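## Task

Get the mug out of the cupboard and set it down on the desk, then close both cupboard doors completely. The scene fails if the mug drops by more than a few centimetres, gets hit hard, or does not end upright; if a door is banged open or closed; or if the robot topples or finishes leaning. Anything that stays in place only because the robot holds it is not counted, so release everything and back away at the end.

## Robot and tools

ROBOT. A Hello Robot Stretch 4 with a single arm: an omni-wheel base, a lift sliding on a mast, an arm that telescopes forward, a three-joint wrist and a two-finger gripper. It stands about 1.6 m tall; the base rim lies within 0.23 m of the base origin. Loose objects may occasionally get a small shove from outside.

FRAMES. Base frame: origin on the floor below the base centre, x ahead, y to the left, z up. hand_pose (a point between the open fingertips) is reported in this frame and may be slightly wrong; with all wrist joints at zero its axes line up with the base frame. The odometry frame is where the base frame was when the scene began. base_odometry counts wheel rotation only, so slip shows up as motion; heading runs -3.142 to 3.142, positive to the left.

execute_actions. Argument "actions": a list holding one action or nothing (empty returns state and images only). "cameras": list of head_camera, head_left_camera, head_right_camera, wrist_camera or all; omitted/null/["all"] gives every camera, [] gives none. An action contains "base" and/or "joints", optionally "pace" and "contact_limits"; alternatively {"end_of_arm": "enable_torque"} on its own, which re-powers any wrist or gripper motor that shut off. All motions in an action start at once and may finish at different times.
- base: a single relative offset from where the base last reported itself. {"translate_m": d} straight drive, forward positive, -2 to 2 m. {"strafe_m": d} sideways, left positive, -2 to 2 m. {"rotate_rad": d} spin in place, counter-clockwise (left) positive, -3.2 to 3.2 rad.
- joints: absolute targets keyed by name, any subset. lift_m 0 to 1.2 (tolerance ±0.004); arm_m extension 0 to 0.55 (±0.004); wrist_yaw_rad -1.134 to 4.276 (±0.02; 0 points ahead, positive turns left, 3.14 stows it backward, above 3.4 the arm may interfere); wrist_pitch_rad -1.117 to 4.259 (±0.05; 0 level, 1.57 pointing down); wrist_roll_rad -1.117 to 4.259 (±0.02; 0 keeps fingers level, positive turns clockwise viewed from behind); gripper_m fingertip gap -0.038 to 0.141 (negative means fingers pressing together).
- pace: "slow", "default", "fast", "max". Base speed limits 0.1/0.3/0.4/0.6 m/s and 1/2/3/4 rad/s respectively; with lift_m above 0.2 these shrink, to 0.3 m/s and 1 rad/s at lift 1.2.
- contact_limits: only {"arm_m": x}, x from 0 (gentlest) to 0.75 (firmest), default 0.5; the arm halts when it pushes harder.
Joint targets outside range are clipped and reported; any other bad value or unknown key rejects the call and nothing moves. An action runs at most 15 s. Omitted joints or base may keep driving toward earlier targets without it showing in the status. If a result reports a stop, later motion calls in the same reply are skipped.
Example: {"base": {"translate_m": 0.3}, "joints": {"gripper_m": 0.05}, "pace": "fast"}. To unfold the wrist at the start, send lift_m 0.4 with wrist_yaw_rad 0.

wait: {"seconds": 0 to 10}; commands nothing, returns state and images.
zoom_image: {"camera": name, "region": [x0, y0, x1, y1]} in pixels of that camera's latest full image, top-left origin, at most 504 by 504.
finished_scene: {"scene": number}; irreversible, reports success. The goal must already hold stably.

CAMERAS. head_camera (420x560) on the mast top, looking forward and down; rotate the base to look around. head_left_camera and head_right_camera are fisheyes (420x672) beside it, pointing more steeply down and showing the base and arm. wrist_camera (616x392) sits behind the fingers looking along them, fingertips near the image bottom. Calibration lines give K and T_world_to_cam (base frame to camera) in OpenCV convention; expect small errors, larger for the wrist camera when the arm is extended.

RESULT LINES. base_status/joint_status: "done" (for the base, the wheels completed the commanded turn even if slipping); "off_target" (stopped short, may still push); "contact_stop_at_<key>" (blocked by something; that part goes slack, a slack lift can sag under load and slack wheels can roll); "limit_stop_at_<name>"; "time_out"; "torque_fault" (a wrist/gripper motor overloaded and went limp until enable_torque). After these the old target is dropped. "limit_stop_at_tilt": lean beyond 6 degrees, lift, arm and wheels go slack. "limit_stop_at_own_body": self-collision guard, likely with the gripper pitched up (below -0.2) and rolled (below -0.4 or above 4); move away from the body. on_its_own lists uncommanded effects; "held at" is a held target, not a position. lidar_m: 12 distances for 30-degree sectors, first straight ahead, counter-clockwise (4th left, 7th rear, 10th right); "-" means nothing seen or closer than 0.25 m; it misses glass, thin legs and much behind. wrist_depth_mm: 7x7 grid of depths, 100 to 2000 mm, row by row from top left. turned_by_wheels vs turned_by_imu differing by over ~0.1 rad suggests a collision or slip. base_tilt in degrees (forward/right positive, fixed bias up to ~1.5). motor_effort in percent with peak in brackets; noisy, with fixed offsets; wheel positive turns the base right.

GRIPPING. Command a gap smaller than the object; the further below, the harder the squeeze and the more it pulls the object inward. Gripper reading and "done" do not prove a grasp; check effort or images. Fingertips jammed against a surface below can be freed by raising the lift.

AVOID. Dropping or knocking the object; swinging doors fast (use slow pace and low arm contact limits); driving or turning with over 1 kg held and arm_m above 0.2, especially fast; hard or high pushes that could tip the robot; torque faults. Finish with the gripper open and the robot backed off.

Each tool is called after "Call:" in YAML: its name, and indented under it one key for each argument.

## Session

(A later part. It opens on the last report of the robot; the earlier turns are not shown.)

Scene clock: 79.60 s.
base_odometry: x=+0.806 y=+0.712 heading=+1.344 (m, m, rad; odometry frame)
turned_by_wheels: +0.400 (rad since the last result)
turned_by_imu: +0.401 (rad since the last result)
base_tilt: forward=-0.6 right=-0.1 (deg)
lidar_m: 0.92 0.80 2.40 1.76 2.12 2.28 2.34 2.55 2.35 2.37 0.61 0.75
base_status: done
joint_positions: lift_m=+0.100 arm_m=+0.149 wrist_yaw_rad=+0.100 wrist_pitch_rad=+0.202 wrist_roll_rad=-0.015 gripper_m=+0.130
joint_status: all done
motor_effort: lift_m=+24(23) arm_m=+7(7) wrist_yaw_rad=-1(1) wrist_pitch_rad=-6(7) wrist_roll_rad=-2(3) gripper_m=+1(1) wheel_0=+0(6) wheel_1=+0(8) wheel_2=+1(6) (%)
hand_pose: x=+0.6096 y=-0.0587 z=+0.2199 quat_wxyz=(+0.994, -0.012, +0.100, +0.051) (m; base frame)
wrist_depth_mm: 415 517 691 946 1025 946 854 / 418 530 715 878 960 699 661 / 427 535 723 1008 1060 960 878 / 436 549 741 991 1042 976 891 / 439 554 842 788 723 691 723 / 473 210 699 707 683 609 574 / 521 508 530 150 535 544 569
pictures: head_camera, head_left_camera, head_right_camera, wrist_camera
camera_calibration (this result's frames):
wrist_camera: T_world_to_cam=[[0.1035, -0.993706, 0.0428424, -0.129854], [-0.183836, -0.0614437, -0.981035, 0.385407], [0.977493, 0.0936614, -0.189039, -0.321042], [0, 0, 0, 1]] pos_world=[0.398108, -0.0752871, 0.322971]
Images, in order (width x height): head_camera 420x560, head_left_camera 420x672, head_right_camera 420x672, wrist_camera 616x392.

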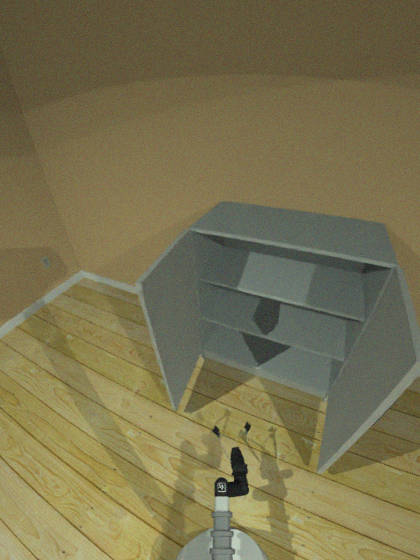

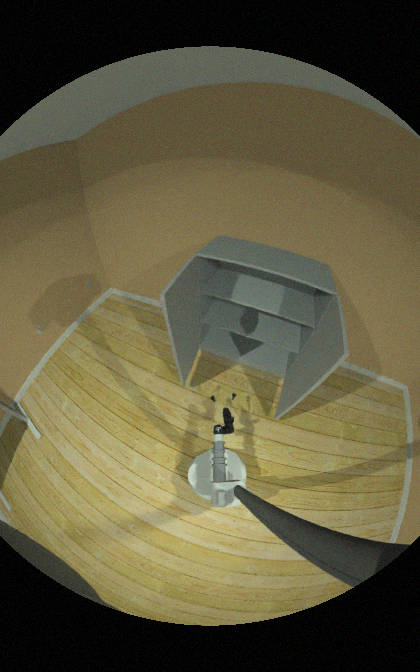

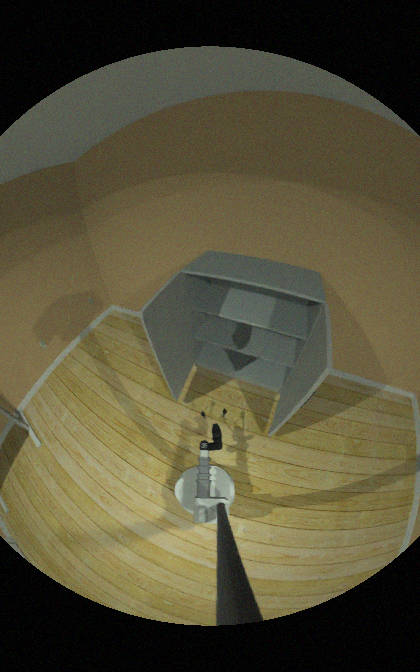

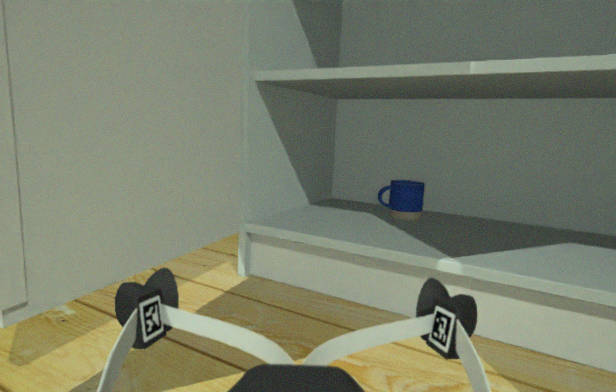

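Call:
execute_actions:
  actions:
    - {"base":{"translate_m":0.411}}
  cameras: []

Call:
execute_actions:
  actions:
    - {"base":{"strafe_m":-0.174}}

Scene clock: 82.60 s.
base_odometry: x=+0.899 y=+1.113 heading=+1.344 (m, m, rad; odometry frame)
turned_by_wheels: +0.000 (rad since the last result)
turned_by_imu: -0.002 (rad since the last result)
base_tilt: forward=-0.5 right=+0.0 (deg)
lidar_m: 0.68 0.41 2.23 1.79 1.90 2.64 2.71 2.74 2.50 0.47 0.56 0.66
base_status: done
joint_positions: lift_m=+0.100 arm_m=+0.149 wrist_yaw_rad=+0.100 wrist_pitch_rad=+0.202 wrist_roll_rad=-0.015 gripper_m=+0.130
joint_status: not commanded
motor_effort: lift_m=+23(24) arm_m=+7(7) wrist_yaw_rad=+0(0) wrist_pitch_rad=-6(7) wrist_roll_rad=-1(1) gripper_m=+3(1) wheel_0=+1(6) wheel_1=+2(6) wheel_2=-1(12) (%)
hand_pose: x=+0.6096 y=-0.0587 z=+0.2199 quat_wxyz=(+0.994, -0.012, +0.100, +0.051) (m; base frame)
wrist_depth_mm: 306 382 382 368 353 343 338 / 309 392 480 640 661 597 554 / 312 397 492 691 691 621 569 / 317 407 504 715 707 627 580 / 322 410 521 640 603 580 591 / 329 210 433 445 427 439 473 / 334 445 407 150 332 336 357
pictures: none
No camera images: the call's "cameras" was empty. Leave "cameras" out to get every camera's image.

Scene clock: 84.43 s.
base_odometry: x=+1.068 y=+1.074 heading=+1.344 (m, m, rad; odometry frame)
turned_by_wheels: +0.000 (rad since the last result)
turned_by_imu: +0.000 (rad since the last result)
base_tilt: forward=-0.4 right=+0.0 (deg)
lidar_m: 0.61 0.59 0.53 1.95 2.15 2.73 2.78 2.55 2.35 0.28 0.36 0.59
base_status: done
joint_positions: lift_m=+0.100 arm_m=+0.149 wrist_yaw_rad=+0.100 wrist_pitch_rad=+0.202 wrist_roll_rad=-0.015 gripper_m=+0.130
joint_status: not commanded
motor_effort: lift_m=+23(24) arm_m=+7(7) wrist_yaw_rad=+0(0) wrist_pitch_rad=-7(7) wrist_roll_rad=-2(2) gripper_m=+1(1) wheel_0=+0(10) wheel_1=+1(6) wheel_2=+0(2) (%)
hand_pose: x=+0.6096 y=-0.0588 z=+0.2199 quat_wxyz=(+0.994, -0.012, +0.100, +0.050) (m; base frame)
wrist_depth_mm: 421 399 382 368 353 343 336 / 459 559 683 668 609 544 504 / 462 564 723 691 615 559 512 / 473 569 741 707 634 569 521 / 477 564 627 549 621 574 525 / 439 209 436 445 427 439 477 / 452 336 319 150 330 334 355
pictures: head_camera, head_left_camera, head_right_camera, wrist_camera
camera_calibration (this result's frames):
wrist_camera: T_world_to_cam=[[0.103345, -0.993722, 0.0428422, -0.129808], [-0.183891, -0.0614191, -0.981026, 0.385458], [0.977499, 0.0935058, -0.189084, -0.321047], [0, 0, 0, 1]] pos_world=[0.39812, -0.0752993, 0.323001]
Images, in order (width x height): head_camera 420x560, head_left_camera 420x672, head_right_camera 420x672, wrist_camera 616x392.

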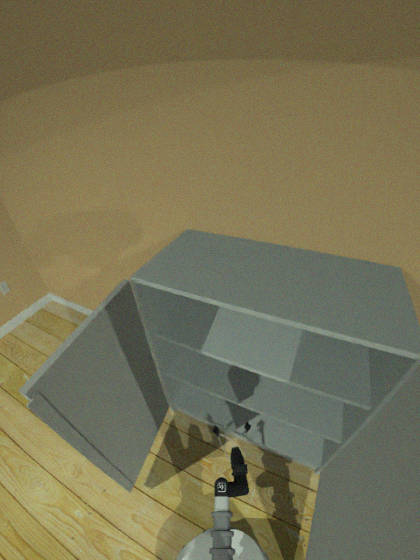

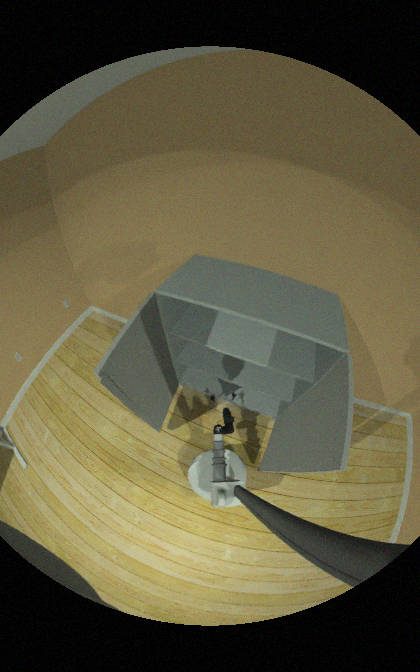

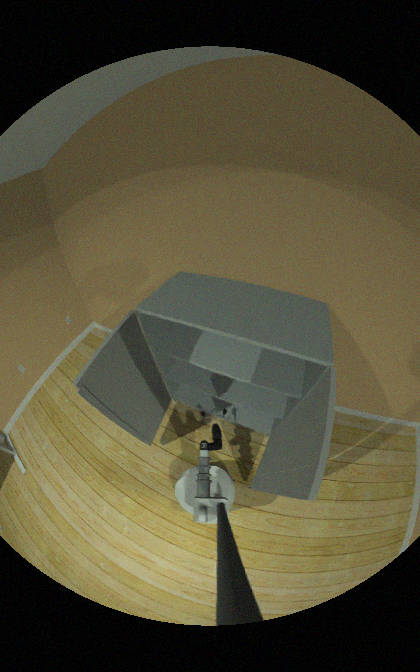

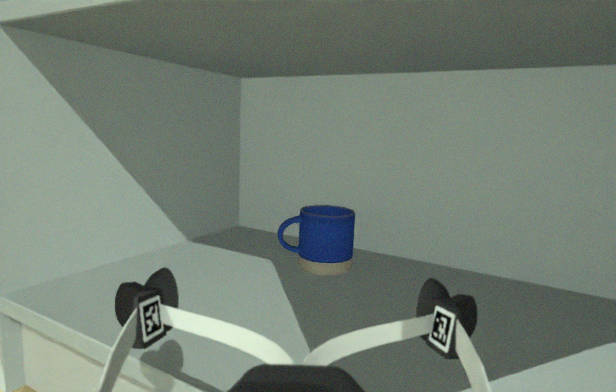

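Call:
execute_actions:
  actions:
    - {"joints":{"arm_m":0.36,"gripper_m":0.141}}
  cameras: []

Call:
execute_actions:
  actions:
    - {"joints":{"lift_m":0.03},"pace":"slow"}
  cameras: ["wrist_camera"]

Scene clock: 86.93 s.
base_odometry: x=+1.068 y=+1.074 heading=+1.344 (m, m, rad; odometry frame)
turned_by_wheels: +0.000 (rad since the last result)
turned_by_imu: +0.000 (rad since the last result)
base_tilt: forward=-0.4 right=+0.1 (deg)
lidar_m: 0.60 0.58 0.54 1.94 2.13 2.74 2.77 2.56 2.35 0.28 0.32 0.57
base_status: not commanded
joint_positions: lift_m=+0.100 arm_m=+0.359 wrist_yaw_rad=+0.100 wrist_pitch_rad=+0.202 wrist_roll_rad=-0.015 gripper_m=+0.141
joint_status: all done
motor_effort: lift_m=+23(23) arm_m=+7(7) wrist_yaw_rad=+0(0) wrist_pitch_rad=-6(8) wrist_roll_rad=-1(1) gripper_m=-1(4) wheel_0=+0(0) wheel_1=+1(1) wheel_2=+0(0) (%)
hand_pose: x=+0.8196 y=-0.0587 z=+0.2199 quat_wxyz=(+0.994, -0.012, +0.100, +0.051) (m; base frame)
wrist_depth_mm: 368 407 387 373 357 347 336 / 382 462 530 473 421 382 351 / 387 469 539 484 430 389 355 / 392 480 554 492 439 394 359 / 399 484 564 399 442 399 366 / 392 206 413 338 436 387 370 / 322 312 329 152 329 330 355
pictures: none
No camera images: the call's "cameras" was empty. Leave "cameras" out to get every camera's image.

Scene clock: 88.40 s.
base_odometry: x=+1.068 y=+1.074 heading=+1.344 (m, m, rad; odometry frame)
turned_by_wheels: +0.000 (rad since the last result)
turned_by_imu: +0.000 (rad since the last result)
base_tilt: forward=-0.6 right=+0.1 (deg)
lidar_m: 0.59 0.59 0.55 1.95 2.13 2.74 2.79 2.54 2.35 0.30 0.36 0.58
base_status: not commanded
joint_positions: lift_m=+0.030 arm_m=+0.359 wrist_yaw_rad=+0.100 wrist_pitch_rad=+0.202 wrist_roll_rad=-0.015 gripper_m=+0.141
joint_status: all done
motor_effort: lift_m=+15(23) arm_m=+7(7) wrist_yaw_rad=+0(0) wrist_pitch_rad=-6(6) wrist_roll_rad=-1(0) gripper_m=-2(2) wheel_0=+0(0) wheel_1=+1(1) wheel_2=+0(0) (%)
hand_pose: x=+0.8196 y=-0.0587 z=+0.1507 quat_wxyz=(+0.994, -0.012, +0.100, +0.051) (m; base frame)
wrist_depth_mm: 375 455 517 462 415 375 343 / 379 466 530 477 424 382 349 / 384 473 539 484 430 387 355 / 392 477 554 329 430 394 362 / 377 394 404 327 421 394 366 / 271 207 281 287 291 267 310 / 208 204 214 153 214 215 231
pictures: wrist_camera
camera_calibration (this result's frames):
wrist_camera: T_world_to_cam=[[0.10343, -0.993714, 0.0428423, -0.148585], [-0.183834, -0.0614298, -0.981036, 0.356069], [0.977501, 0.0935924, -0.189032, -0.539417], [0, 0, 0, 1]] pos_world=[0.608106, -0.0752927, 0.253715]
Images, in order (width x height): wrist_camera 616x392.

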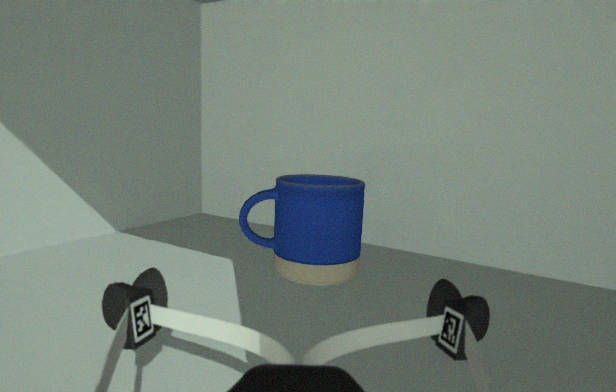

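Call:
execute_actions:
  actions:
    - {"base":{"strafe_m":0.02},"joints":{"arm_m":0.44},"pace":"slow"}
  cameras: ["wrist_camera"]

Scene clock: 90.83 s.
base_odometry: x=+1.049 y=+1.078 heading=+1.344 (m, m, rad; odometry frame)
turned_by_wheels: +0.000 (rad since the last result)
turned_by_imu: +0.000 (rad since the last result)
base_tilt: forward=-0.4 right=+0.1 (deg)
lidar_m: 0.59 0.57 0.54 1.93 2.10 2.72 2.77 2.55 2.36 0.32 0.38 0.60
base_status: done
joint_positions: lift_m=+0.030 arm_m=+0.439 wrist_yaw_rad=+0.100 wrist_pitch_rad=+0.202 wrist_roll_rad=-0.015 gripper_m=+0.141
joint_status: all done
motor_effort: lift_m=+15(15) arm_m=+7(7) wrist_yaw_rad=+0(0) wrist_pitch_rad=-6(7) wrist_roll_rad=-2(2) gripper_m=+4(1) wheel_0=-1(6) wheel_1=+2(6) wheel_2=+0(1) (%)
hand_pose: x=+0.8996 y=-0.0588 z=+0.1507 quat_wxyz=(+0.994, -0.012, +0.100, +0.050) (m; base frame)
wrist_depth_mm: 330 402 445 394 353 320 294 / 334 407 455 404 357 324 298 / 340 413 466 407 364 329 303 / 345 424 480 309 357 332 306 / 342 392 399 244 357 338 312 / 271 206 281 250 249 268 307 / 209 203 213 152 213 215 231
pictures: wrist_camera
camera_calibration (this result's frames):
wrist_camera: T_world_to_cam=[[0.10337, -0.99372, 0.0428424, -0.156821], [-0.183837, -0.0614188, -0.981036, 0.370773], [0.977506, 0.0935336, -0.189032, -0.617597], [0, 0, 0, 1]] pos_world=[0.688078, -0.0752974, 0.253715]
Images, in order (width x height): wrist_camera 616x392.

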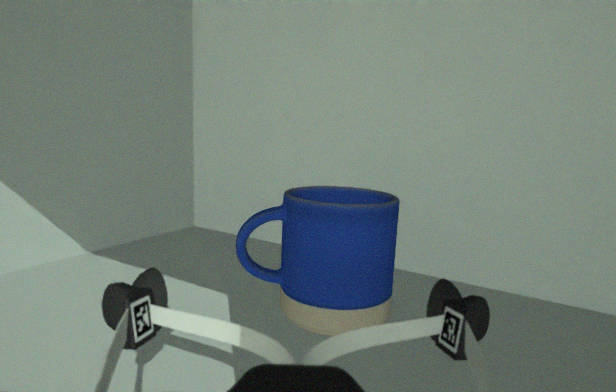

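Call:
execute_actions:
  actions:
    - {"base":{"strafe_m":-0.006},"joints":{"arm_m":0.49},"pace":"slow"}
  cameras: ["wrist_camera"]

Scene clock: 92.67 s.
base_odometry: x=+1.055 y=+1.077 heading=+1.344 (m, m, rad; odometry frame)
turned_by_wheels: +0.000 (rad since the last result)
turned_by_imu: +0.000 (rad since the last result)
base_tilt: forward=-0.5 right=+0.0 (deg)
lidar_m: 0.61 0.57 0.54 1.95 2.11 2.73 2.77 2.57 2.37 0.31 0.36 0.59
base_status: done
joint_positions: lift_m=+0.030 arm_m=+0.489 wrist_yaw_rad=+0.100 wrist_pitch_rad=+0.202 wrist_roll_rad=-0.015 gripper_m=+0.141
joint_status: all done
motor_effort: lift_m=+15(15) arm_m=+7(6) wrist_yaw_rad=-1(1) wrist_pitch_rad=-7(8) wrist_roll_rad=-2(1) gripper_m=+0(0) wheel_0=+2(5) wheel_1=-2(6) wheel_2=+0(3) (%)
hand_pose: x=+0.9496 y=-0.0588 z=+0.1507 quat_wxyz=(+0.994, -0.012, +0.100, +0.050) (m; base frame)
wrist_depth_mm: 315 384 389 342 304 276 254 / 322 389 397 347 312 281 259 / 325 397 407 355 314 285 263 / 332 404 413 342 314 289 266 / 329 387 370 190 211 291 271 / 271 206 224 194 202 267 272 / 208 204 213 153 211 214 230
pictures: wrist_camera
camera_calibration (this result's frames):
wrist_camera: T_world_to_cam=[[0.103363, -0.993721, 0.0428424, -0.161985], [-0.183838, -0.0614177, -0.981036, 0.379965], [0.977507, 0.0935271, -0.189032, -0.666471], [0, 0, 0, 1]] pos_world=[0.738075, -0.0752979, 0.253715]
Images, in order (width x height): wrist_camera 616x392.

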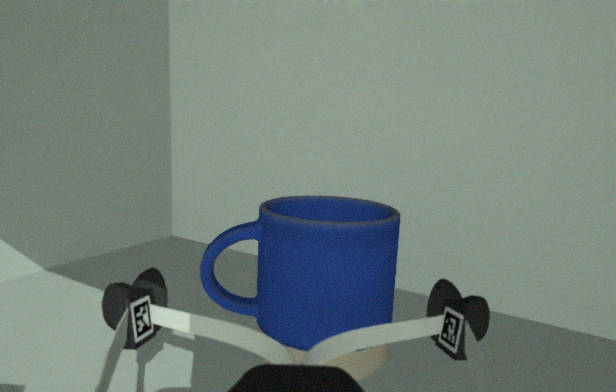

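Call:
execute_actions:
  actions:
    - {"joints":{"arm_m":0.52},"pace":"slow","contact_limits":{"arm_m":0.15}}
  cameras: ["wrist_camera"]

Scene clock: 94.13 s.
base_odometry: x=+1.055 y=+1.077 heading=+1.344 (m, m, rad; odometry frame)
turned_by_wheels: +0.000 (rad since the last result)
turned_by_imu: +0.000 (rad since the last result)
base_tilt: forward=-0.4 right=+0.0 (deg)
lidar_m: 0.61 0.59 0.54 1.95 2.10 2.73 2.77 2.55 2.36 0.30 0.39 0.59
base_status: not commanded
joint_positions: lift_m=+0.030 arm_m=+0.519 wrist_yaw_rad=+0.100 wrist_pitch_rad=+0.202 wrist_roll_rad=-0.015 gripper_m=+0.141
joint_status: all done
motor_effort: lift_m=+15(15) arm_m=+7(7) wrist_yaw_rad=+1(1) wrist_pitch_rad=-7(7) wrist_roll_rad=-1(1) gripper_m=+3(1) wheel_0=+2(2) wheel_1=-2(2) wheel_2=+0(0) (%)
contact_limits: arm_m 0.15
hand_pose: x=+0.9795 y=-0.0589 z=+0.1507 quat_wxyz=(+0.994, -0.012, +0.100, +0.050) (m; base frame)
wrist_depth_mm: 307 370 353 312 279 252 233 / 310 377 364 317 283 255 236 / 317 382 368 324 289 259 240 / 320 392 379 319 289 264 243 / 325 373 188 163 212 267 248 / 270 207 189 166 185 260 250 / 209 203 204 153 202 216 230
pictures: wrist_camera
camera_calibration (this result's frames):
wrist_camera: T_world_to_cam=[[0.102968, -0.993762, 0.0428424, -0.16481], [-0.183862, -0.0613446, -0.981036, 0.385491], [0.977544, 0.0931382, -0.189032, -0.695789], [0, 0, 0, 1]] pos_world=[0.768011, -0.0753291, 0.253715]
Images, in order (width x height): wrist_camera 616x392.

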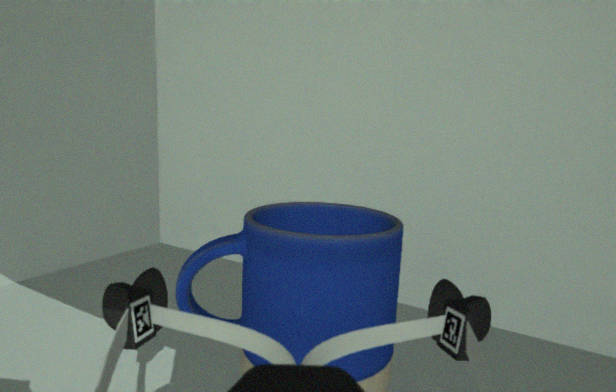

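Close gradually.

Call:
execute_actions:
  actions:
    - {"joints":{"gripper_m":0.095},"pace":"slow"}
  cameras: ["wrist_camera"]

Scene clock: 96.87 s.
base_odometry: x=+1.055 y=+1.077 heading=+1.344 (m, m, rad; odometry frame)
turned_by_wheels: +0.000 (rad since the last result)
turned_by_imu: +0.000 (rad since the last result)
base_tilt: forward=-0.4 right=+0.1 (deg)
lidar_m: 0.61 0.56 0.52 1.94 2.11 2.73 2.79 2.57 2.37 0.32 0.38 0.58
base_status: not commanded
joint_positions: lift_m=+0.030 arm_m=+0.519 wrist_yaw_rad=+0.100 wrist_pitch_rad=+0.203 wrist_roll_rad=-0.015 gripper_m=+0.095
joint_status: all done
motor_effort: lift_m=+15(15) arm_m=+7(7) wrist_yaw_rad=-1(1) wrist_pitch_rad=-7(8) wrist_roll_rad=-1(2) gripper_m=-4(4) wheel_0=+2(2) wheel_1=-2(2) wheel_2=+0(0) (%)
hand_pose: x=+0.9796 y=-0.0588 z=+0.1506 quat_wxyz=(+0.994, -0.012, +0.101, +0.050) (m; base frame)
wrist_depth_mm: 307 368 353 312 278 252 233 / 310 375 362 319 283 255 236 / 315 384 370 325 289 259 240 / 319 392 379 317 287 264 243 / 325 370 342 166 216 268 247 / 268 258 198 169 186 266 250 / 208 200 204 170 190 216 230
pictures: wrist_camera
camera_calibration (this result's frames):
wrist_camera: T_world_to_cam=[[0.103361, -0.99372, 0.0428535, -0.165089], [-0.184129, -0.0614561, -0.980979, 0.385672], [0.977452, 0.0935048, -0.189325, -0.695719], [0, 0, 0, 1]] pos_world=[0.768109, -0.0752972, 0.253694]
Images, in order (width x height): wrist_camera 616x392.

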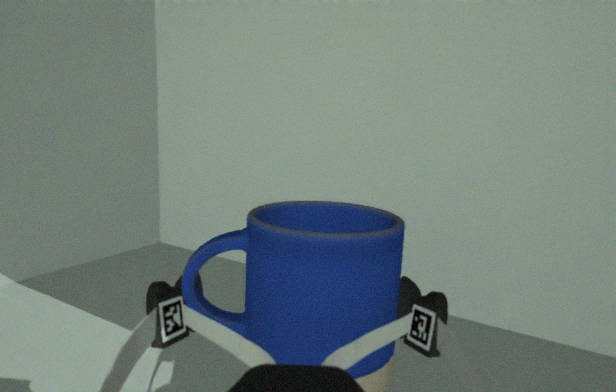

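Call:
execute_actions:
  actions:
    - {"joints":{"gripper_m":0.045},"pace":"slow"}
  cameras: ["wrist_camera"]

Scene clock: 99.10 s.
base_odometry: x=+1.055 y=+1.077 heading=+1.344 (m, m, rad; odometry frame)
turned_by_wheels: +0.000 (rad since the last result)
turned_by_imu: +0.000 (rad since the last result)
base_tilt: forward=-0.5 right=-0.1 (deg)
lidar_m: 0.61 0.57 0.54 1.95 2.08 2.73 2.76 2.58 2.37 0.30 0.37 0.58
base_status: not commanded
joint_positions: lift_m=+0.030 arm_m=+0.519 wrist_yaw_rad=+0.100 wrist_pitch_rad=+0.205 wrist_roll_rad=-0.015 gripper_m=+0.045
joint_status: all done
motor_effort: lift_m=+16(16) arm_m=+7(7) wrist_yaw_rad=+0(0) wrist_pitch_rad=-16(16) wrist_roll_rad=-1(2) gripper_m=-20(21) wheel_0=+2(2) wheel_1=-2(2) wheel_2=+0(0) (%)
hand_pose: x=+0.9794 y=-0.0588 z=+0.1497 quat_wxyz=(+0.993, -0.013, +0.102, +0.050) (m; base frame)
wrist_depth_mm: 306 370 351 309 278 252 232 / 310 377 362 317 283 255 236 / 315 384 370 325 289 259 239 / 320 394 379 317 289 265 243 / 324 373 180 150 169 268 246 / 265 185 186 153 167 268 252 / 196 191 173 155 173 178 226
pictures: wrist_camera
camera_calibration (this result's frames):
wrist_camera: T_world_to_cam=[[0.103433, -0.99371, 0.0429108, -0.165148], [-0.186761, -0.0617783, -0.980461, 0.387304], [0.976945, 0.0933983, -0.191977, -0.694833], [0, 0, 0, 1]] pos_world=[0.768229, -0.0752856, 0.253432]
Images, in order (width x height): wrist_camera 616x392.

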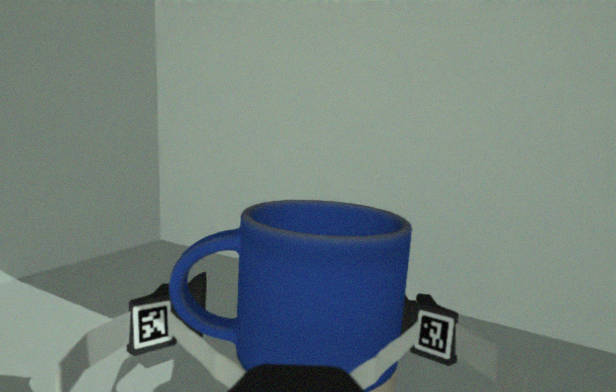

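Call:
execute_actions:
  actions:
    - {"joints":{"lift_m":0.07,"gripper_m":0.035},"pace":"slow"}
  cameras: ["wrist_camera"]

Scene clock: 100.37 s.
base_odometry: x=+1.055 y=+1.077 heading=+1.344 (m, m, rad; odometry frame)
turned_by_wheels: +0.000 (rad since the last result)
turned_by_imu: +0.000 (rad since the last result)
base_tilt: forward=-0.6 right=+0.1 (deg)
lidar_m: 0.62 0.59 0.52 1.95 2.12 2.72 2.77 2.55 2.36 0.31 0.37 0.59
base_status: not commanded
joint_positions: lift_m=+0.070 arm_m=+0.519 wrist_yaw_rad=+0.100 wrist_pitch_rad=+0.206 wrist_roll_rad=-0.015 gripper_m=+0.036
joint_status: all done
motor_effort: lift_m=+25(23) arm_m=+7(7) wrist_yaw_rad=+0(0) wrist_pitch_rad=-17(16) wrist_roll_rad=-1(1) gripper_m=-23(24) wheel_0=+2(2) wheel_1=-2(2) wheel_2=+0(0) (%)
hand_pose: x=+0.9794 y=-0.0588 z=+0.1889 quat_wxyz=(+0.993, -0.013, +0.102, +0.050) (m; base frame)
wrist_depth_mm: 307 370 353 310 277 252 233 / 310 377 362 317 283 255 235 / 315 384 370 325 287 259 239 / 320 392 379 317 289 265 243 / 325 397 183 147 165 268 247 / 322 182 181 150 163 270 252 / 256 251 169 152 167 176 255
pictures: wrist_camera
camera_calibration (this result's frames):
wrist_camera: T_world_to_cam=[[0.10344, -0.99371, 0.0429099, -0.166835], [-0.187024, -0.0618038, -0.980409, 0.425923], [0.976894, 0.0933885, -0.19224, -0.687208], [0, 0, 0, 1]] pos_world=[0.768245, -0.0752848, 0.292629]
Images, in order (width x height): wrist_camera 616x392.

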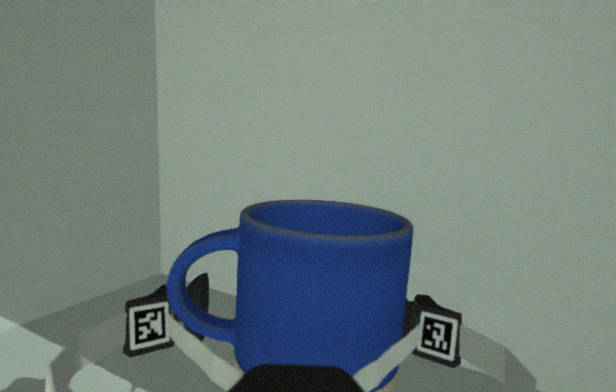

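Call:
execute_actions:
  actions:
    - {"joints":{"lift_m":0.11,"arm_m":0.1},"pace":"slow"}
  cameras: ["wrist_camera","head_camera"]

Scene clock: 105.90 s.
base_odometry: x=+1.055 y=+1.077 heading=+1.344 (m, m, rad; odometry frame)
turned_by_wheels: +0.000 (rad since the last result)
turned_by_imu: -0.001 (rad since the last result)
base_tilt: forward=-0.5 right=-0.1 (deg)
lidar_m: 0.60 0.58 0.53 1.94 2.10 2.73 2.77 2.56 2.37 0.31 0.37 0.59
base_status: not commanded
joint_positions: lift_m=+0.110 arm_m=+0.101 wrist_yaw_rad=+0.100 wrist_pitch_rad=+0.206 wrist_roll_rad=-0.015 gripper_m=+0.036
joint_status: all done
motor_effort: lift_m=+25(28) arm_m=-7(6) wrist_yaw_rad=+0(0) wrist_pitch_rad=-16(17) wrist_roll_rad=-1(1) gripper_m=-23(26) wheel_0=+2(2) wheel_1=-2(2) wheel_2=+0(0) (%)
hand_pose: x=+0.5619 y=-0.0588 z=+0.2289 quat_wxyz=(+0.993, -0.013, +0.102, +0.050) (m; base frame)
wrist_depth_mm: 449 418 353 340 327 319 312 / 473 564 661 715 640 580 530 / 477 564 732 759 676 603 549 / 480 585 723 732 668 615 564 / 496 580 183 147 165 615 569 / 500 182 181 150 163 480 496 / 508 430 169 152 167 175 370
pictures: head_camera, wrist_camera
camera_calibration (this result's frames):
wrist_camera: T_world_to_cam=[[0.103524, -0.993701, 0.0429098, -0.125382], [-0.187018, -0.0618193, -0.980409, 0.387045], [0.976886, 0.0934707, -0.19224, -0.271611], [0, 0, 0, 1]] pos_world=[0.350697, -0.0752782, 0.332629]
Images, in order (width x height): head_camera 420x560, wrist_camera 616x392.

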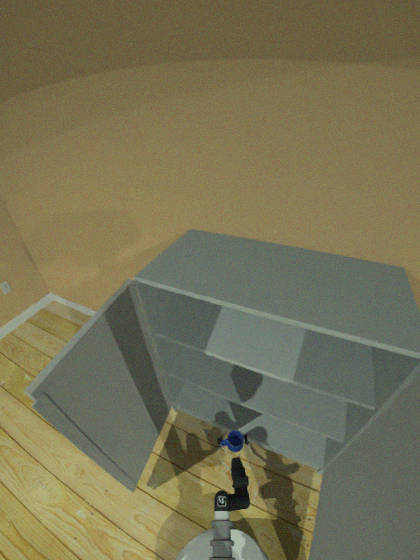

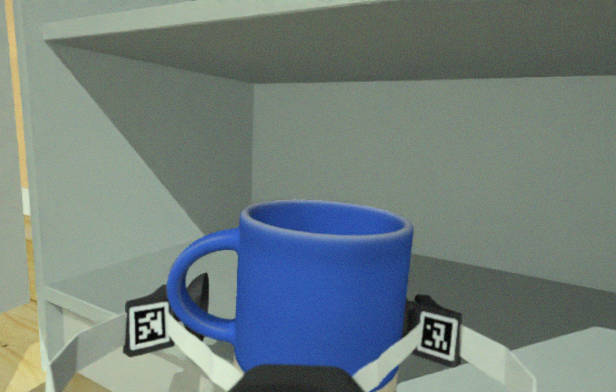

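Call:
execute_actions:
  actions:
    - {"base":{"strafe_m":0.17}}
  cameras: []

Call:
execute_actions:
  actions:
    - {"base":{"translate_m":-0.6},"joints":{"lift_m":0.3}}
  cameras: []

Call:
execute_actions:
  actions:
    - {"base":{"rotate_rad":1.8},"joints":{"lift_m":0.75,"wrist_pitch_rad":0.0}}

Scene clock: 107.90 s.
base_odometry: x=+0.889 y=+1.115 heading=+1.344 (m, m, rad; odometry frame)
turned_by_wheels: +0.000 (rad since the last result)
turned_by_imu: +0.000 (rad since the last result)
base_tilt: forward=-0.4 right=+0.1 (deg)
lidar_m: 0.65 0.41 2.23 1.81 1.89 2.65 2.70 2.72 2.53 0.48 0.56 0.66
base_status: done
joint_positions: lift_m=+0.110 arm_m=+0.101 wrist_yaw_rad=+0.100 wrist_pitch_rad=+0.206 wrist_roll_rad=-0.015 gripper_m=+0.036
joint_status: not commanded
motor_effort: lift_m=+25(25) arm_m=-7(7) wrist_yaw_rad=+0(2) wrist_pitch_rad=-16(17) wrist_roll_rad=+0(1) gripper_m=-21(20) wheel_0=+1(10) wheel_1=-2(6) wheel_2=+0(1) (%)
hand_pose: x=+0.5619 y=-0.0588 z=+0.2289 quat_wxyz=(+0.993, -0.013, +0.102, +0.051) (m; base frame)
wrist_depth_mm: 310 387 445 387 340 319 310 / 312 392 496 615 691 640 585 / 317 397 508 707 741 661 609 / 320 404 508 654 741 676 621 / 327 413 183 147 164 661 615 / 330 182 181 150 163 480 492 / 317 492 169 152 167 175 370
pictures: none
No camera images: the call's "cameras" was empty. Leave "cameras" out to get every camera's image.

Scene clock: 111.37 s.
base_odometry: x=+0.754 y=+0.530 heading=+1.344 (m, m, rad; odometry frame)
turned_by_wheels: +0.000 (rad since the last result)
turned_by_imu: +0.002 (rad since the last result)
base_tilt: forward=-0.4 right=+0.0 (deg)
lidar_m: 0.96 0.96 2.48 1.77 2.18 2.12 2.14 2.47 2.28 2.33 1.77 0.77
base_status: done
joint_positions: lift_m=+0.300 arm_m=+0.101 wrist_yaw_rad=+0.100 wrist_pitch_rad=+0.206 wrist_roll_rad=-0.015 gripper_m=+0.036
joint_status: all done
motor_effort: lift_m=+24(30) arm_m=-7(7) wrist_yaw_rad=+0(0) wrist_pitch_rad=-17(16) wrist_roll_rad=-1(0) gripper_m=-25(18) wheel_0=-1(8) wheel_1=-1(6) wheel_2=+0(12) (%)
hand_pose: x=+0.5618 y=-0.0588 z=+0.4190 quat_wxyz=(+0.993, -0.013, +0.102, +0.050) (m; base frame)
wrist_depth_mm: - 634 778 1042 1042 946 831 / - 640 809 1138 1255 1138 1042 / - 668 820 1118 1281 1138 1060 / - 691 820 1078 1281 1160 1042 / 1537 715 184 147 164 1205 1078 / 1078 182 181 150 163 917 931 / 798 768 169 152 167 175 778
pictures: none
No camera images: the call's "cameras" was empty. Leave "cameras" out to get every camera's image.

Scene clock: 114.13 s.
base_odometry: x=+0.754 y=+0.530 heading=-3.139 (m, m, rad; odometry frame)
turned_by_wheels: +1.800 (rad since the last result)
turned_by_imu: +1.806 (rad since the last result)
base_tilt: forward=-0.5 right=+0.1 (deg)
lidar_m: 1.85 2.14 2.11 2.26 2.32 2.30 2.12 0.77 1.20 0.97 2.50 1.73
base_status: done
joint_positions: lift_m=+0.750 arm_m=+0.101 wrist_yaw_rad=+0.100 wrist_pitch_rad=+0.006 wrist_roll_rad=-0.015 gripper_m=+0.036
joint_status: all done
motor_effort: lift_m=+25(27) arm_m=-7(7) wrist_yaw_rad=+0(4) wrist_pitch_rad=-16(21) wrist_roll_rad=-1(1) gripper_m=-21(23) wheel_0=+0(7) wheel_1=+0(6) wheel_2=+0(9) (%)
hand_pose: x=+0.5679 y=-0.0582 z=+0.9262 quat_wxyz=(+0.999, -0.008, +0.002, +0.050) (m; base frame)
wrist_depth_mm: 1618 1921 - - - - 1863 / 1618 1921 - - - - 1756 / 1661 1921 - - - - 1808 / 1661 1983 - - - - 1808 / 1661 1921 179 147 165 - 1756 / 1661 182 182 149 163 - 1756 / 1576 1863 168 152 168 176 1808
pictures: head_camera, head_left_camera, head_right_camera, wrist_camera
camera_calibration (this result's frames):
wrist_camera: T_world_to_cam=[[0.0950105, -0.994556, 0.0428004, -0.150423], [0.0105593, -0.0419856, -0.999062, 0.978072], [0.99542, 0.0953733, 0.0065127, -0.337964], [0, 0, 0, 1]] pos_world=[0.34038, -0.0763063, 0.985794]
Images, in order (width x height): head_camera 420x560, head_left_camera 420x672, head_right_camera 420x672, wrist_camera 616x392.

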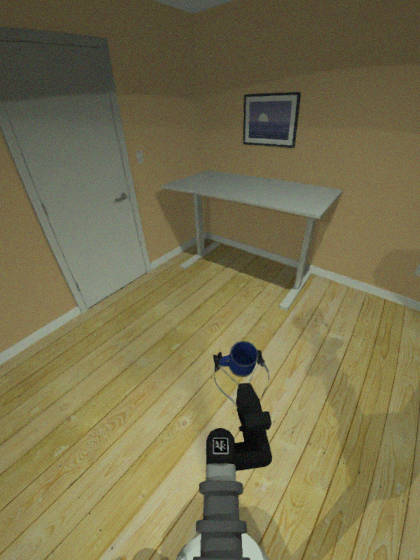

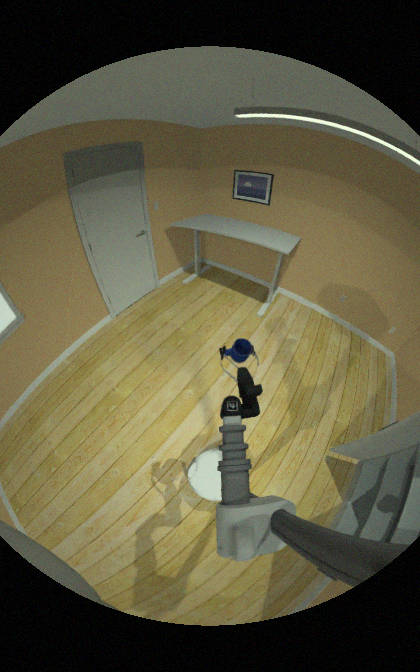

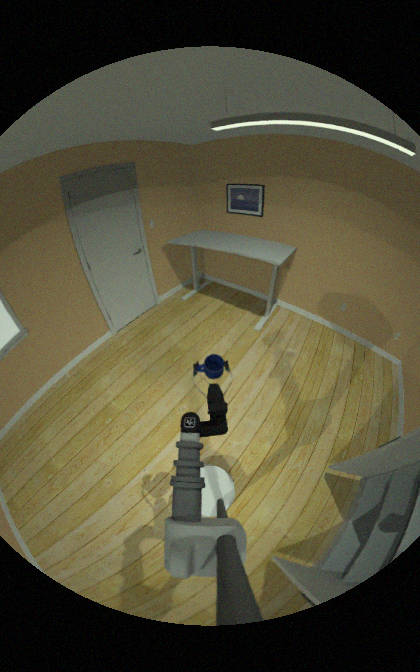

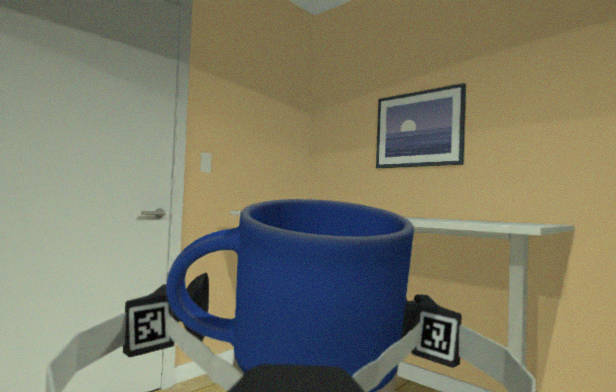

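Call:
execute_actions:
  actions:
    - {"base":{"rotate_rad":-0.627},"joints":{"lift_m":0.93,"wrist_pitch_rad":0.2}}
  cameras: []

Call:
execute_actions:
  actions:
    - {"base":{"strafe_m":0.8}}
  cameras: []

Call:
execute_actions:
  actions:
    - {"base":{"translate_m":0.9}}

Scene clock: 116.73 s.
base_odometry: x=+0.754 y=+0.530 heading=+2.517 (m, m, rad; odometry frame)
turned_by_wheels: -0.627 (rad since the last result)
turned_by_imu: -0.629 (rad since the last result)
base_tilt: forward=-0.4 right=+0.0 (deg)
lidar_m: 1.76 1.80 2.14 2.11 2.17 2.37 2.29 2.32 0.76 0.88 0.94 2.41
base_status: done
joint_positions: lift_m=+0.930 arm_m=+0.101 wrist_yaw_rad=+0.100 wrist_pitch_rad=+0.205 wrist_roll_rad=-0.015 gripper_m=+0.036
joint_status: all done
motor_effort: lift_m=+25(27) arm_m=-7(7) wrist_yaw_rad=-1(3) wrist_pitch_rad=-16(16) wrist_roll_rad=-1(1) gripper_m=-22(22) wheel_0=+1(6) wheel_1=+1(8) wheel_2=+1(6) (%)
hand_pose: x=+0.5618 y=-0.0588 z=+1.0489 quat_wxyz=(+0.993, -0.013, +0.102, +0.050) (m; base frame)
wrist_depth_mm: - - - - 1921 1863 1808 / - - - - - 1921 1863 / - - - - - - 1921 / - - - - - - - / - - 178 147 166 - - / - 182 182 150 163 - - / 1756 1708 169 152 167 176 -
pictures: none
No camera images: the call's "cameras" was empty. Leave "cameras" out to get every camera's image.

Scene clock: 120.73 s.
base_odometry: x=+0.286 y=-0.119 heading=+2.517 (m, m, rad; odometry frame)
turned_by_wheels: +0.000 (rad since the last result)
turned_by_imu: +0.000 (rad since the last result)
base_tilt: forward=-0.5 right=+0.1 (deg)
lidar_m: 1.71 1.77 1.37 1.29 1.34 1.89 2.26 2.39 2.53 1.56 1.67 2.58
base_status: done
joint_positions: lift_m=+0.930 arm_m=+0.101 wrist_yaw_rad=+0.100 wrist_pitch_rad=+0.206 wrist_roll_rad=-0.015 gripper_m=+0.036
joint_status: not commanded
motor_effort: lift_m=+25(25) arm_m=-7(7) wrist_yaw_rad=+0(0) wrist_pitch_rad=-16(15) wrist_roll_rad=+0(1) gripper_m=-24(23) wheel_0=+1(7) wheel_1=-1(7) wheel_2=+0(2) (%)
hand_pose: x=+0.5618 y=-0.0588 z=+1.0489 quat_wxyz=(+0.993, -0.013, +0.102, +0.050) (m; base frame)
wrist_depth_mm: 1661 - - - 1983 1921 1921 / 1756 - - - - - 1921 / 1708 - - - - - 1921 / 1708 - - 1397 1499 - - / 1708 - 178 147 165 - - / 1756 182 182 150 163 - - / 1661 1708 168 152 168 176 -
pictures: none
No camera images: the call's "cameras" was empty. Leave "cameras" out to get every camera's image.

Scene clock: 125.23 s.
base_odometry: x=-0.444 y=+0.408 heading=+2.517 (m, m, rad; odometry frame)
turned_by_wheels: +0.000 (rad since the last result)
turned_by_imu: -0.005 (rad since the last result)
base_tilt: forward=-0.6 right=+0.0 (deg)
lidar_m: 0.80 0.83 1.13 1.27 1.34 1.81 3.21 3.31 1.93 1.59 2.24 0.82
base_status: done
joint_positions: lift_m=+0.930 arm_m=+0.101 wrist_yaw_rad=+0.100 wrist_pitch_rad=+0.206 wrist_roll_rad=-0.015 gripper_m=+0.036
joint_status: not commanded
motor_effort: lift_m=+24(24) arm_m=-7(7) wrist_yaw_rad=-1(1) wrist_pitch_rad=-16(16) wrist_roll_rad=-1(1) gripper_m=-21(26) wheel_0=+1(6) wheel_1=+0(6) wheel_2=+1(14) (%)
hand_pose: x=+0.5618 y=-0.0588 z=+1.0489 quat_wxyz=(+0.993, -0.013, +0.102, +0.051) (m; base frame)
wrist_depth_mm: 1281 1229 1182 1182 1138 1118 1098 / 1281 1281 1182 1182 1205 1138 1118 / 1336 1308 1255 1255 1205 1160 1138 / 991 1042 1098 1160 1205 1182 1160 / 585 603 178 147 165 683 1182 / 1397 182 182 150 163 484 500 / 1464 1464 169 152 167 176 1255
pictures: head_camera, head_left_camera, head_right_camera, wrist_camera
camera_calibration (this result's frames):
wrist_camera: T_world_to_cam=[[0.103617, -0.993691, 0.0429066, -0.160586], [-0.187003, -0.0618328, -0.980411, 1.19103], [0.97688, 0.0935632, -0.19223, -0.113907], [0, 0, 0, 1]] pos_world=[0.350638, -0.075271, 1.15269]
Images, in order (width x height): head_camera 420x560, head_left_camera 420x672, head_right_camera 420x672, wrist_camera 616x392.

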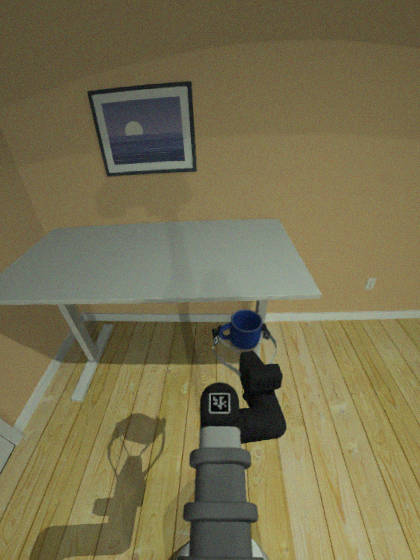

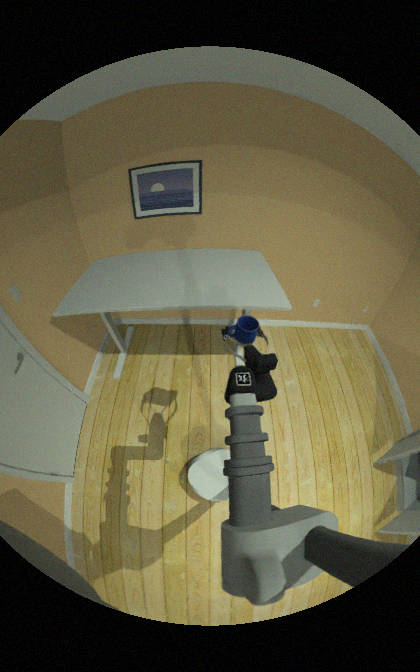

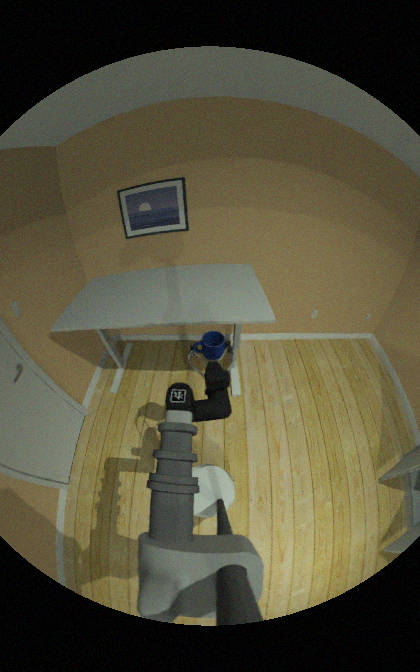

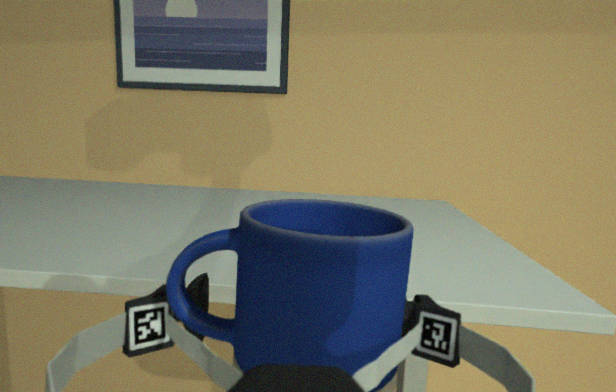

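Call:
execute_actions:
  actions:
    - {"base":{"strafe_m":0.2}}
  cameras: []

Call:
execute_actions:
  actions:
    - {"base":{"translate_m":0.15},"joints":{"arm_m":0.45}}
  cameras: []

Call:
execute_actions:
  actions:
    - {"joints":{"lift_m":0.88},"pace":"slow"}

Scene clock: 127.47 s.
base_odometry: x=-0.561 y=+0.245 heading=+2.517 (m, m, rad; odometry frame)
turned_by_wheels: +0.000 (rad since the last result)
turned_by_imu: +0.000 (rad since the last result)
base_tilt: forward=-0.5 right=+0.0 (deg)
lidar_m: 0.79 0.83 1.10 1.07 1.13 1.57 3.20 3.31 2.08 1.79 2.24 0.86
base_status: done
joint_positions: lift_m=+0.930 arm_m=+0.101 wrist_yaw_rad=+0.100 wrist_pitch_rad=+0.206 wrist_roll_rad=-0.015 gripper_m=+0.036
joint_status: not commanded
motor_effort: lift_m=+25(24) arm_m=-7(7) wrist_yaw_rad=+0(2) wrist_pitch_rad=-16(15) wrist_roll_rad=-1(1) gripper_m=-22(25) wheel_0=-1(10) wheel_1=+0(9) wheel_2=+0(1) (%)
hand_pose: x=+0.5618 y=-0.0588 z=+1.0489 quat_wxyz=(+0.993, -0.013, +0.102, +0.050) (m; base frame)
wrist_depth_mm: 1255 1255 1182 1160 1138 1138 1098 / 1308 1255 1205 1160 1182 1160 1118 / 1281 1281 1255 1229 1182 1160 1138 / 991 1042 1118 1182 1182 1182 1138 / 585 603 178 147 165 683 707 / 1430 182 182 150 163 484 477 / 1430 1397 169 153 168 176 1281
pictures: none
No camera images: the call's "cameras" was empty. Leave "cameras" out to get every camera's image.

Scene clock: 129.63 s.
base_odometry: x=-0.683 y=+0.333 heading=+2.517 (m, m, rad; odometry frame)
turned_by_wheels: +0.000 (rad since the last result)
turned_by_imu: -0.001 (rad since the last result)
base_tilt: forward=-0.5 right=+0.1 (deg)
lidar_m: 0.65 0.68 0.93 1.06 1.11 1.59 3.38 3.44 2.17 1.80 2.04 0.69
base_status: done
joint_positions: lift_m=+0.930 arm_m=+0.449 wrist_yaw_rad=+0.100 wrist_pitch_rad=+0.205 wrist_roll_rad=-0.015 gripper_m=+0.036
joint_status: all done
motor_effort: lift_m=+24(24) arm_m=+7(8) wrist_yaw_rad=-1(1) wrist_pitch_rad=-16(16) wrist_roll_rad=-1(0) gripper_m=-21(21) wheel_0=+2(6) wheel_1=+1(7) wheel_2=-1(11) (%)
hand_pose: x=+0.9094 y=-0.0587 z=+1.0490 quat_wxyz=(+0.993, -0.013, +0.102, +0.051) (m; base frame)
wrist_depth_mm: 750 723 707 691 699 676 661 / 778 759 750 715 715 699 676 / 809 788 768 741 715 707 699 / 820 809 778 750 732 715 707 / 580 591 178 147 165 676 707 / 413 182 182 150 163 459 469 / 306 298 169 152 167 176 355
pictures: none
No camera images: the call's "cameras" was empty. Leave "cameras" out to get every camera's image.

Scene clock: 130.93 s.
base_odometry: x=-0.683 y=+0.333 heading=+2.517 (m, m, rad; odometry frame)
turned_by_wheels: +0.000 (rad since the last result)
turned_by_imu: +0.000 (rad since the last result)
base_tilt: forward=-0.5 right=+0.0 (deg)
lidar_m: 0.65 0.67 0.94 1.04 1.13 1.59 3.38 3.44 2.16 1.80 2.03 0.66
base_status: not commanded
joint_positions: lift_m=+0.880 arm_m=+0.449 wrist_yaw_rad=+0.100 wrist_pitch_rad=+0.205 wrist_roll_rad=-0.015 gripper_m=+0.036
joint_status: all done
motor_effort: lift_m=+16(24) arm_m=+7(7) wrist_yaw_rad=+0(1) wrist_pitch_rad=-17(16) wrist_roll_rad=-1(2) gripper_m=-24(26) wheel_0=+2(2) wheel_1=+1(1) wheel_2=-1(1) (%)
hand_pose: x=+0.9094 y=-0.0587 z=+0.9996 quat_wxyz=(+0.993, -0.013, +0.102, +0.051) (m; base frame)
wrist_depth_mm: 768 723 715 691 699 676 661 / 788 759 741 723 707 691 676 / 809 778 768 741 723 707 691 / 750 788 768 759 732 723 715 / 436 452 178 147 165 512 525 / 310 182 181 150 163 345 353 / 230 225 169 152 167 176 264
pictures: head_camera, head_left_camera, head_right_camera, wrist_camera
camera_calibration (this result's frames):
wrist_camera: T_world_to_cam=[[0.103666, -0.993686, 0.0429068, -0.194521], [-0.186946, -0.0618373, -0.980422, 1.20766], [0.976885, 0.0936155, -0.192177, -0.463029], [0, 0, 0, 1]] pos_world=[0.698259, -0.0752671, 1.10338]
Images, in order (width x height): head_camera 420x560, head_left_camera 420x672, head_right_camera 420x672, wrist_camera 616x392.

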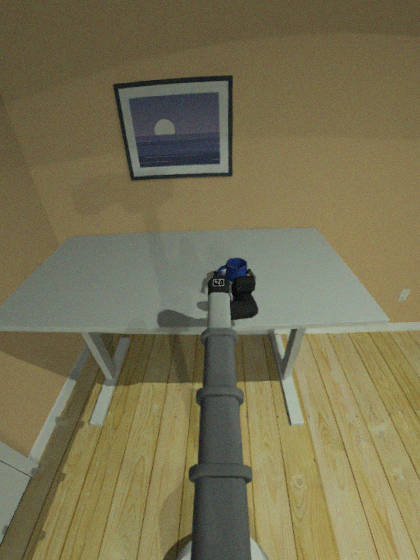

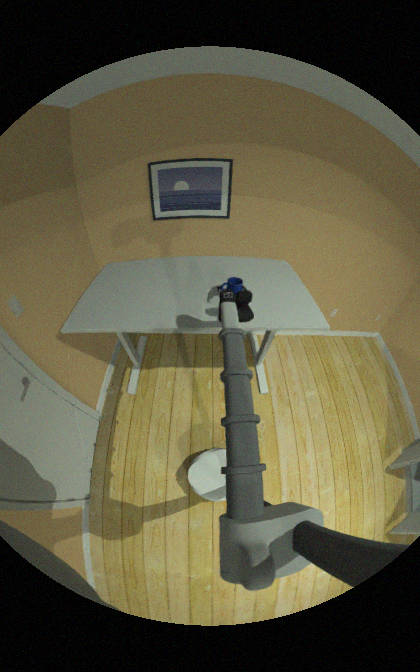

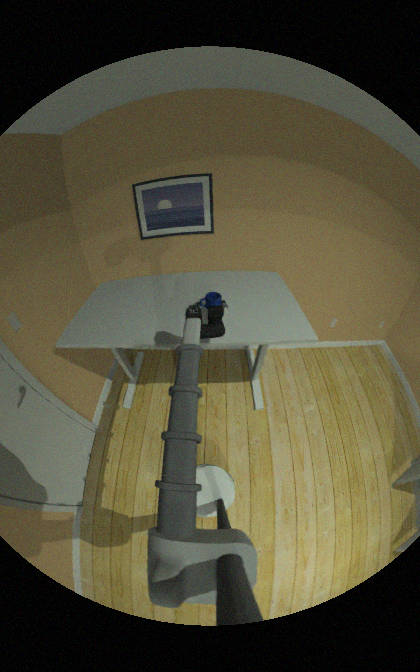

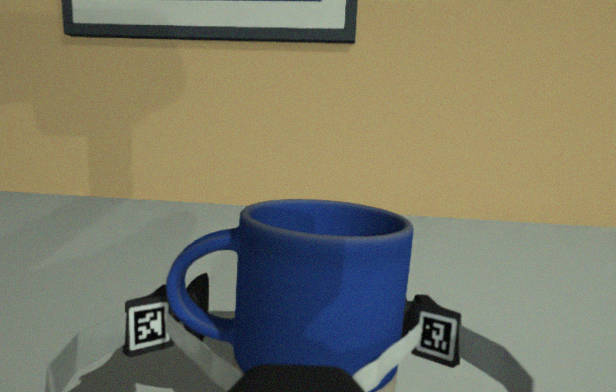

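Call:
execute_actions:
  actions:
    - {"joints":{"lift_m":0.866},"pace":"slow"}
  cameras: ["wrist_camera"]

Scene clock: 132.87 s.
base_odometry: x=-0.683 y=+0.333 heading=+2.517 (m, m, rad; odometry frame)
turned_by_wheels: +0.000 (rad since the last result)
turned_by_imu: +0.000 (rad since the last result)
base_tilt: forward=-0.4 right=+0.1 (deg)
lidar_m: 0.66 0.69 0.93 1.05 1.12 1.58 3.38 3.45 2.16 1.80 2.02 0.67
base_status: not commanded
joint_positions: lift_m=+0.866 arm_m=+0.449 wrist_yaw_rad=+0.100 wrist_pitch_rad=+0.205 wrist_roll_rad=-0.015 gripper_m=+0.036
joint_status: all done
motor_effort: lift_m=+16(16) arm_m=+7(7) wrist_yaw_rad=+0(1) wrist_pitch_rad=-16(16) wrist_roll_rad=+0(0) gripper_m=-22(19) wheel_0=+2(2) wheel_1=+1(1) wheel_2=-1(1) (%)
hand_pose: x=+0.9094 y=-0.0587 z=+0.9856 quat_wxyz=(+0.993, -0.013, +0.102, +0.051) (m; base frame)
wrist_depth_mm: 768 723 715 691 691 676 668 / 798 759 741 723 707 699 676 / 798 788 759 750 723 707 691 / 683 707 768 750 732 723 707 / 397 410 178 147 165 462 477 / 282 182 182 150 163 312 320 / 208 204 169 151 168 177 240
pictures: wrist_camera
camera_calibration (this result's frames):
wrist_camera: T_world_to_cam=[[0.103668, -0.993686, 0.0429067, -0.193921], [-0.186978, -0.0618404, -0.980416, 1.19395], [0.976879, 0.0936148, -0.192208, -0.465685], [0, 0, 0, 1]] pos_world=[0.698263, -0.0752669, 1.08938]
Images, in order (width x height): wrist_camera 616x392.

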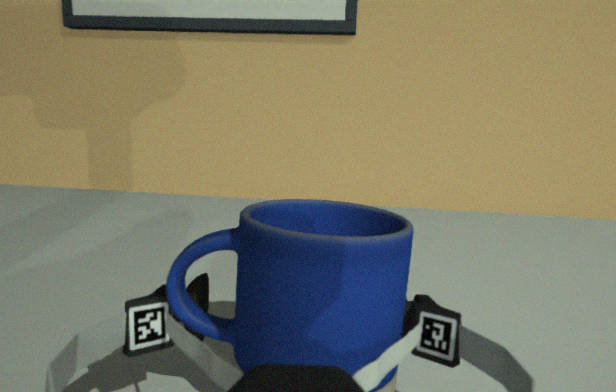

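Call:
execute_actions:
  actions:
    - {"joints":{"lift_m":0.858},"pace":"slow"}
  cameras: []

Scene clock: 133.63 s.
base_odometry: x=-0.683 y=+0.333 heading=+2.517 (m, m, rad; odometry frame)
turned_by_wheels: +0.000 (rad since the last result)
turned_by_imu: +0.000 (rad since the last result)
base_tilt: forward=-0.4 right=+0.1 (deg)
lidar_m: 0.66 0.67 0.93 1.04 1.12 1.58 3.38 3.45 2.16 1.81 2.03 0.68
base_status: not commanded
joint_positions: lift_m=+0.858 arm_m=+0.449 wrist_yaw_rad=+0.100 wrist_pitch_rad=+0.206 wrist_roll_rad=-0.015 gripper_m=+0.036
joint_status: all done
motor_effort: lift_m=+16(19) arm_m=+7(7) wrist_yaw_rad=-1(1) wrist_pitch_rad=-16(17) wrist_roll_rad=-1(0) gripper_m=-21(26) wheel_0=+2(2) wheel_1=+1(1) wheel_2=-1(1) (%)
hand_pose: x=+0.9094 y=-0.0587 z=+0.9776 quat_wxyz=(+0.993, -0.013, +0.102, +0.051) (m; base frame)
wrist_depth_mm: 768 741 723 699 683 676 661 / 788 759 741 723 707 691 668 / 809 778 759 741 723 707 691 / 634 668 707 750 732 715 707 / 373 384 178 147 165 433 452 / 265 182 182 150 163 293 303 / 196 191 169 152 167 176 227
pictures: none
No camera images: the call's "cameras" was empty. Leave "cameras" out to get every camera's image.

Call:
execute_actions:
  actions:
    - {"joints":{"lift_m":0.85},"pace":"slow"}
  cameras: []

Scene clock: 134.47 s.
base_odometry: x=-0.683 y=+0.333 heading=+2.517 (m, m, rad; odometry frame)
turned_by_wheels: +0.000 (rad since the last result)
turned_by_imu: +0.000 (rad since the last result)
base_tilt: forward=-0.6 right=+0.2 (deg)
lidar_m: 0.65 0.68 0.92 1.04 1.10 1.59 3.37 3.49 2.16 1.79 2.03 0.69
base_status: not commanded
joint_positions: lift_m=+0.851 arm_m=+0.449 wrist_yaw_rad=+0.100 wrist_pitch_rad=+0.198 wrist_roll_rad=-0.016 gripper_m=+0.035
joint_status: all done
motor_effort: lift_m=+13(18) arm_m=+7(7) wrist_yaw_rad=-1(0) wrist_pitch_rad=+5(16) wrist_roll_rad=+1(1) gripper_m=-23(22) wheel_0=+2(2) wheel_1=+1(1) wheel_2=-1(1) (%)
hand_pose: x=+0.9099 y=-0.0587 z=+0.9720 quat_wxyz=(+0.994, -0.013, +0.098, +0.051) (m; base frame)
wrist_depth_mm: 759 741 707 699 699 691 661 / 788 759 741 723 715 691 676 / 798 768 750 732 732 715 691 / 654 691 732 750 732 715 699 / 370 382 178 147 164 436 459 / 260 182 182 150 164 293 301 / 192 188 169 152 167 176 224
pictures: none
No camera images: the call's "cameras" was empty. Leave "cameras" out to get every camera's image.


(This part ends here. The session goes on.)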